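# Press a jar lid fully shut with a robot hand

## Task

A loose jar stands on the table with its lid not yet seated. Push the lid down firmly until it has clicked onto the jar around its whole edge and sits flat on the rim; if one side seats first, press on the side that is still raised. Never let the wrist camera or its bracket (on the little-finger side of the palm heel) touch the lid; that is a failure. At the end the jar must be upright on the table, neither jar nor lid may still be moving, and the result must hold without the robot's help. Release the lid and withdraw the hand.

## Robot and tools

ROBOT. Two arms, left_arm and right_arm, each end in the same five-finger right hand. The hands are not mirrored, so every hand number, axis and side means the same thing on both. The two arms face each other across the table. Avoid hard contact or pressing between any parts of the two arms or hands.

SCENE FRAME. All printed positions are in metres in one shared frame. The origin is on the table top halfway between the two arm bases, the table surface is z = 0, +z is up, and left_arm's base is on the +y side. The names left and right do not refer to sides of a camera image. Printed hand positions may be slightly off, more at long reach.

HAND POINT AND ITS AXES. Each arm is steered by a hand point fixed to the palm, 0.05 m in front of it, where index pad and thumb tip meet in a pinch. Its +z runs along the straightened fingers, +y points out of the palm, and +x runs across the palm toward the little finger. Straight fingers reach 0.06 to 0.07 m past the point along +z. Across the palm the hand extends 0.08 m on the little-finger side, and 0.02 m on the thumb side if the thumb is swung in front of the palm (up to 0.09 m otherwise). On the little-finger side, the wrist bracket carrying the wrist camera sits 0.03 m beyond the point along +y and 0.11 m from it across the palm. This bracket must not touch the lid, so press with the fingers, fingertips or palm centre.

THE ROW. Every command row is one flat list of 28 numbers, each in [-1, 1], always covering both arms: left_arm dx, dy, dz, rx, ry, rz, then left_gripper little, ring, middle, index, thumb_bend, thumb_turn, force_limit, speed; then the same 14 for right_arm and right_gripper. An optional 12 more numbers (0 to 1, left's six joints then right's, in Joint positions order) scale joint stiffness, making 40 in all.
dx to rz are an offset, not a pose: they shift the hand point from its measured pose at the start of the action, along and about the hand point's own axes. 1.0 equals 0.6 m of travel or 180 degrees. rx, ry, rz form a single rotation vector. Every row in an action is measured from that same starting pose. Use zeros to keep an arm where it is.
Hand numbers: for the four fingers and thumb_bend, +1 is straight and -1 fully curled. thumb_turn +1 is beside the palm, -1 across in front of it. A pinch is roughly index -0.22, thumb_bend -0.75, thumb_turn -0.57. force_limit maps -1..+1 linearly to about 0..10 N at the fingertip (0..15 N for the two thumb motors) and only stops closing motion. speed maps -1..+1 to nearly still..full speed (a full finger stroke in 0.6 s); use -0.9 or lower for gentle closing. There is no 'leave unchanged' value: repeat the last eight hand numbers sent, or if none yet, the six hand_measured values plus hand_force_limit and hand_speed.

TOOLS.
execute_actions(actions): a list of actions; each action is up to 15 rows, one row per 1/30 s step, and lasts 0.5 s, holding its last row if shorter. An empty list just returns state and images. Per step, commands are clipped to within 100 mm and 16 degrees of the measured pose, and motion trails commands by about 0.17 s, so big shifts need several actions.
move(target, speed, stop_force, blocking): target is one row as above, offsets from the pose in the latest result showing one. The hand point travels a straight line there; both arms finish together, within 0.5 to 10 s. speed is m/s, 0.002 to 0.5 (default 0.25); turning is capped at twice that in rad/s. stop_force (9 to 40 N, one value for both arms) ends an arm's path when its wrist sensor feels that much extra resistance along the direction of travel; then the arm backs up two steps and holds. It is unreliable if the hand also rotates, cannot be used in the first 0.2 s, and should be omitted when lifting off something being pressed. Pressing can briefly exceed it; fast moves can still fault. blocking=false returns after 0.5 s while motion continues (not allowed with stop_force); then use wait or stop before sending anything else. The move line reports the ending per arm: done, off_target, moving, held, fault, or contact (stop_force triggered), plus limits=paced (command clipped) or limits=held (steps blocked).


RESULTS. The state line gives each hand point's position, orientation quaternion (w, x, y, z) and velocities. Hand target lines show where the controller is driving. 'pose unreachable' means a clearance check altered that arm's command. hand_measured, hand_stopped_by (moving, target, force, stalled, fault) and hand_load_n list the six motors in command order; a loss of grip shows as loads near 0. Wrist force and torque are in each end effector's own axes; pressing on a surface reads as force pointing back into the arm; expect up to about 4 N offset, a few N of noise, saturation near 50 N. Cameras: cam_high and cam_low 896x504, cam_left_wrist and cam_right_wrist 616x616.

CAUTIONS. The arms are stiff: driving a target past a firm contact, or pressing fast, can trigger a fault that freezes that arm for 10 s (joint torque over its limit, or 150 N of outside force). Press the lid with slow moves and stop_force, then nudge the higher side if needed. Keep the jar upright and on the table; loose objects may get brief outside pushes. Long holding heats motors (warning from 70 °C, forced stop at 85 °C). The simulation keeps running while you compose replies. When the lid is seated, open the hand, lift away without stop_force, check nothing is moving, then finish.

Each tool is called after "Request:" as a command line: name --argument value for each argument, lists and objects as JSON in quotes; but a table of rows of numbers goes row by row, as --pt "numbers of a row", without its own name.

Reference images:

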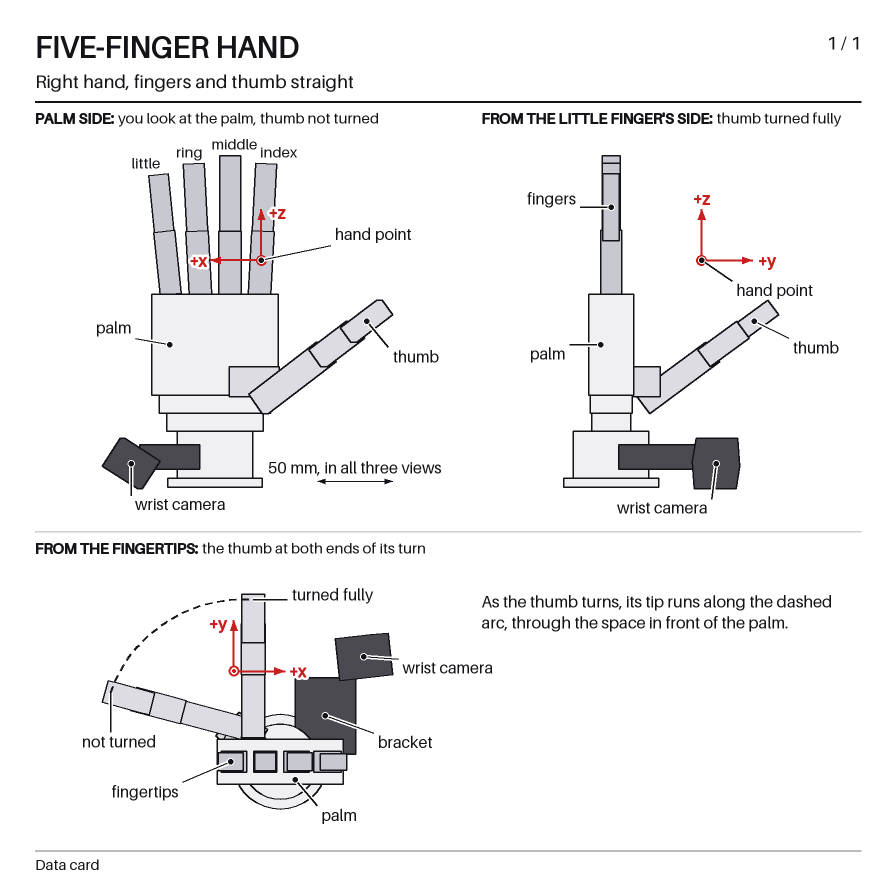

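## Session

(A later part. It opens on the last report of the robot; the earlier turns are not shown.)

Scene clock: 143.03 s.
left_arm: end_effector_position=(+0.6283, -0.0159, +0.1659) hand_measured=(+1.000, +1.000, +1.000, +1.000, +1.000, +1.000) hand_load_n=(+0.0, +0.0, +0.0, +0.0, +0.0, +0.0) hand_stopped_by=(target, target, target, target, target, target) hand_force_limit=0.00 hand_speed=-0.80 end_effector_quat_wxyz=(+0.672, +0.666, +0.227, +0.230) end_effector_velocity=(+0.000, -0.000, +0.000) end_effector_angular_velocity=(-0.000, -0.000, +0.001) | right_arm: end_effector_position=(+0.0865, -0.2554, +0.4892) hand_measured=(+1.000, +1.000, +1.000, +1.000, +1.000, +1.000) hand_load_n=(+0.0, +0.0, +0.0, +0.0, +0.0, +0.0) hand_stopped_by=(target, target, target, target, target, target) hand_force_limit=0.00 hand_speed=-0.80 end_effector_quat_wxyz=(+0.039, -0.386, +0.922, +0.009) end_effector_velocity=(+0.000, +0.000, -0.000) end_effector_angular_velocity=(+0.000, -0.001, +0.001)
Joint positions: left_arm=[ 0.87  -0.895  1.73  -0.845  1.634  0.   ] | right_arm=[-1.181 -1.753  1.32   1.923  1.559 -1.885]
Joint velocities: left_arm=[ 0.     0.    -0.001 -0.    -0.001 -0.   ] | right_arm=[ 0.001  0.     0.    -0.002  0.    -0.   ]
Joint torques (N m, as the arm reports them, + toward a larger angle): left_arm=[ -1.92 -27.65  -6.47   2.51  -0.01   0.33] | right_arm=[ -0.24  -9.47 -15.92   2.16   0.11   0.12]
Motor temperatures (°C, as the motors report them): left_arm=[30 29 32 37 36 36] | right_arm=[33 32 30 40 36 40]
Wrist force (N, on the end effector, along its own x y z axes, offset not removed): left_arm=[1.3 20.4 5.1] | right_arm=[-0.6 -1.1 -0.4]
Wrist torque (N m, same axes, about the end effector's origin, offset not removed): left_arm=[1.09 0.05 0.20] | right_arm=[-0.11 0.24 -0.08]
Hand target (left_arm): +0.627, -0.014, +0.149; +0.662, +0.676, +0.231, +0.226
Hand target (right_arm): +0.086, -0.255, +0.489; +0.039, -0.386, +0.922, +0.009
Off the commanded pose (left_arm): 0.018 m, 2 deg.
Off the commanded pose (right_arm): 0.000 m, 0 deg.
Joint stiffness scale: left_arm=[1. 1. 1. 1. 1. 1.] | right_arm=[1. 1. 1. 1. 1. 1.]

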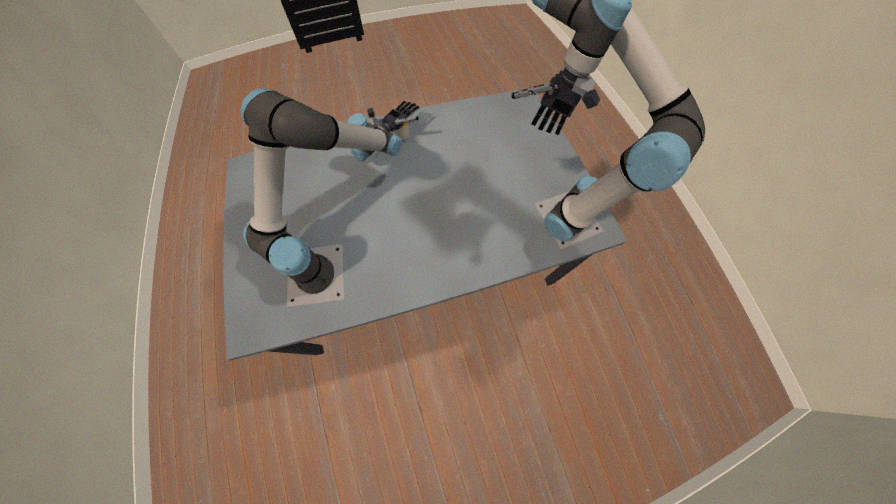

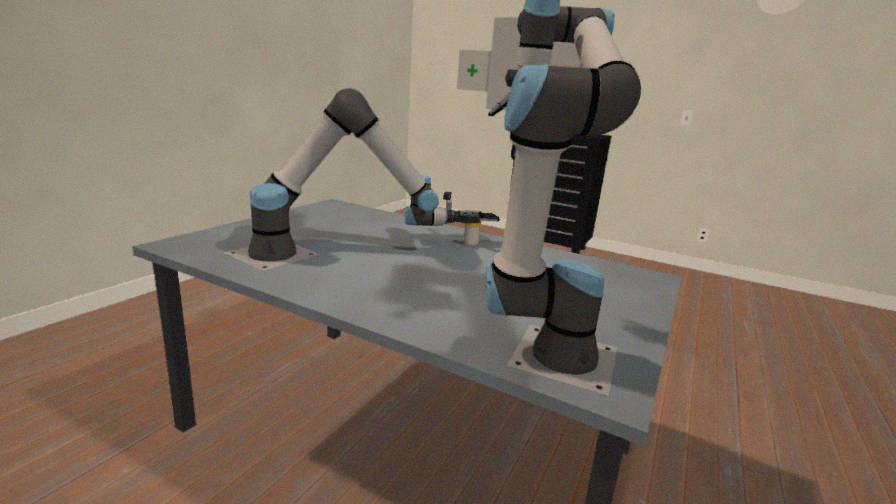

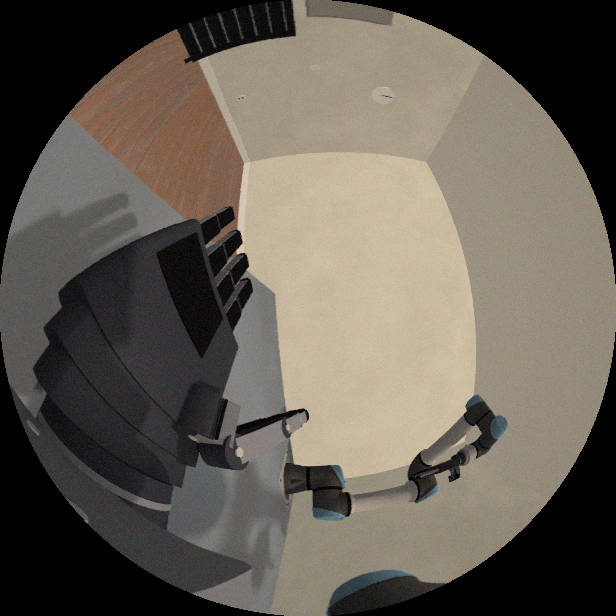

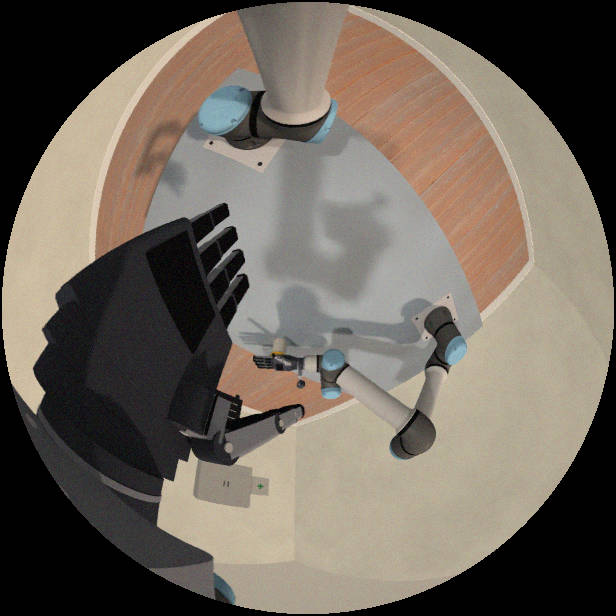

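Request:
move --target '[0.0,0.23,0.0,0.003,0,0, 1,1,1,1,1,1,0,-0.8, 0,0,0,0,0,0, 1,1,1,1,1,1,0,-0.8]' --speed 0.2

Scene clock: 148.40 s.
left_arm: end_effector_position=(+0.6270, -0.0145, +0.3040) hand_measured=(+1.000, +1.000, +1.000, +1.000, +1.000, +1.000) hand_load_n=(+0.0, +0.0, +0.0, +0.0, +0.0, +0.0) hand_stopped_by=(target, target, target, target, target, target) hand_force_limit=0.00 hand_speed=-0.80 end_effector_quat_wxyz=(+0.669, +0.669, +0.229, +0.229) end_effector_velocity=(-0.000, -0.001, -0.001) end_effector_angular_velocity=(+0.007, +0.006, -0.001) | right_arm: end_effector_position=(+0.0865, -0.2554, +0.4892) hand_measured=(+1.000, +1.000, +1.000, +1.000, +1.000, +1.000) hand_load_n=(+0.0, +0.0, +0.0, +0.0, +0.0, +0.0) hand_stopped_by=(target, target, target, target, target, target) hand_force_limit=0.00 hand_speed=-0.80 end_effector_quat_wxyz=(+0.039, -0.386, +0.922, +0.009) end_effector_velocity=(+0.000, -0.000, +0.000) end_effector_angular_velocity=(-0.000, +0.001, -0.001)
Joint positions: left_arm=[ 0.87  -1.108  1.642 -0.534  1.634  0.   ] | right_arm=[-1.181 -1.753  1.32   1.923  1.559 -1.885]
Joint velocities: left_arm=[-0.001  0.    -0.002  0.011 -0.001 -0.   ] | right_arm=[-0.001  0.001 -0.     0.001  0.     0.   ]
Joint torques (N m, as the arm reports them, + toward a larger angle): left_arm=[ -2.11 -36.19 -18.7   -1.16  -0.41   0.39] | right_arm=[  0.5   -8.59 -16.7    2.17   0.1    0.13]
Motor temperatures (°C, as the motors report them): left_arm=[30 29 32 37 36 36] | right_arm=[33 32 30 40 36 40]
Wrist force (N, on the end effector, along its own x y z axes, offset not removed): left_arm=[-0.7 -3.4 -1.0] | right_arm=[-1.3 -2.1 0.4]
Wrist torque (N m, same axes, about the end effector's origin, offset not removed): left_arm=[-0.28 0.19 -0.37] | right_arm=[-0.36 0.24 -0.15]
Hand target (left_arm): +0.627, -0.015, +0.304; +0.669, +0.669, +0.229, +0.229
Hand target (right_arm): +0.086, -0.255, +0.489; +0.039, -0.386, +0.922, +0.009
Off the commanded pose (left_arm): 0.001 m, 0 deg.
Off the commanded pose (right_arm): 0.000 m, 0 deg.
Joint stiffness scale: left_arm=[1. 1. 1. 1. 1. 1.] | right_arm=[1. 1. 1. 1. 1. 1.]
move: done

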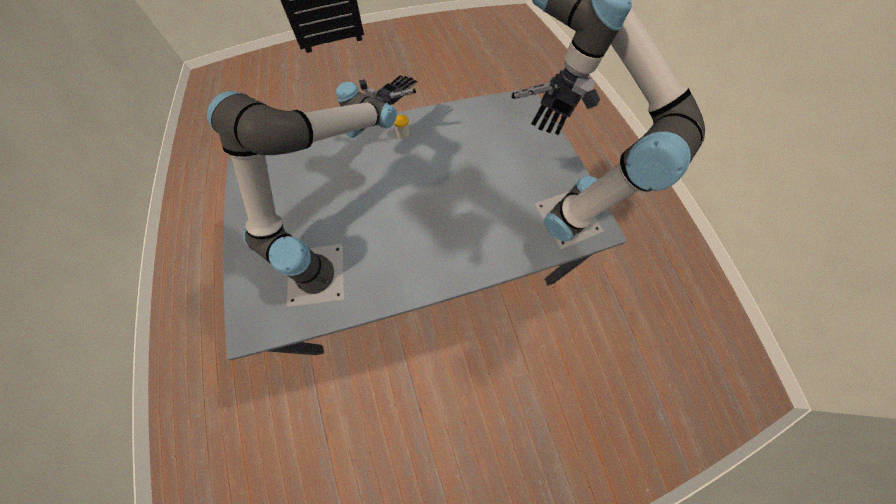

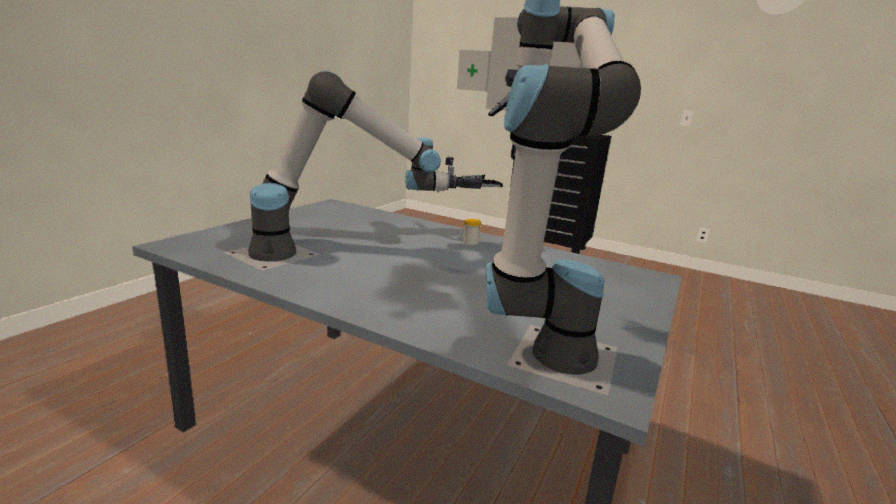

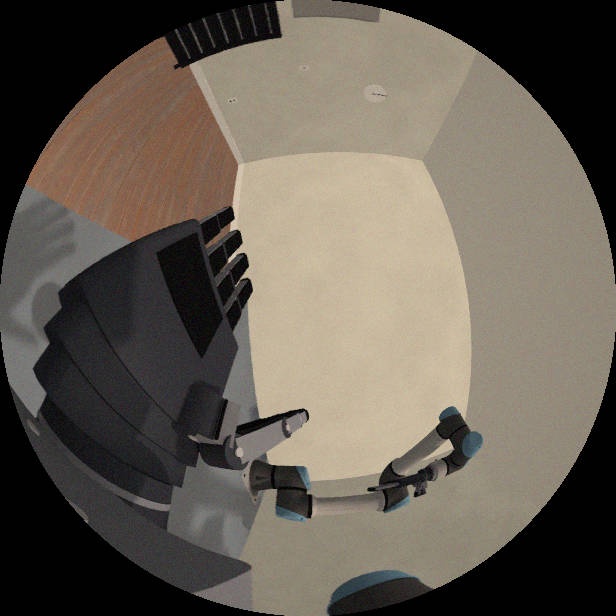

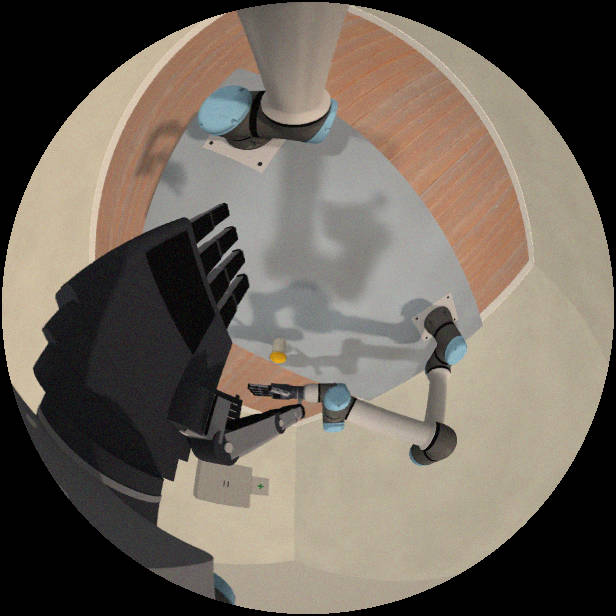

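Request:
zoom_image --camera "cam_low" --region '[445, 208, 500, 252]'

Request:
zoom_image --camera "cam_right_wrist" --region '[255, 330, 305, 375]'

Region (445, 208, 500, 252) of cam_low's 896x504 image, scaled by 9.164, with more detail than that image has; it fills the top 403 rows of this view, and the rest is white.

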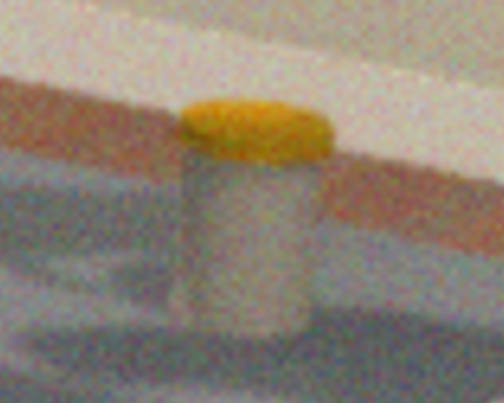

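Region (255, 330, 305, 375) of cam_right_wrist's 616x616 image, scaled by 10.080, with more detail than that image has; it fills the top 454 rows of this view, and the rest is white.

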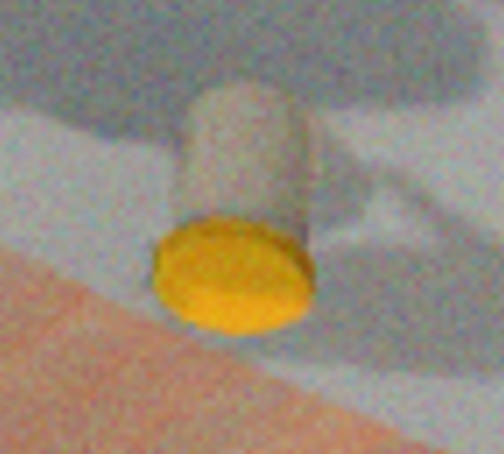

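Request:
finished_scene --scene 1

The scene is finished: the task was done.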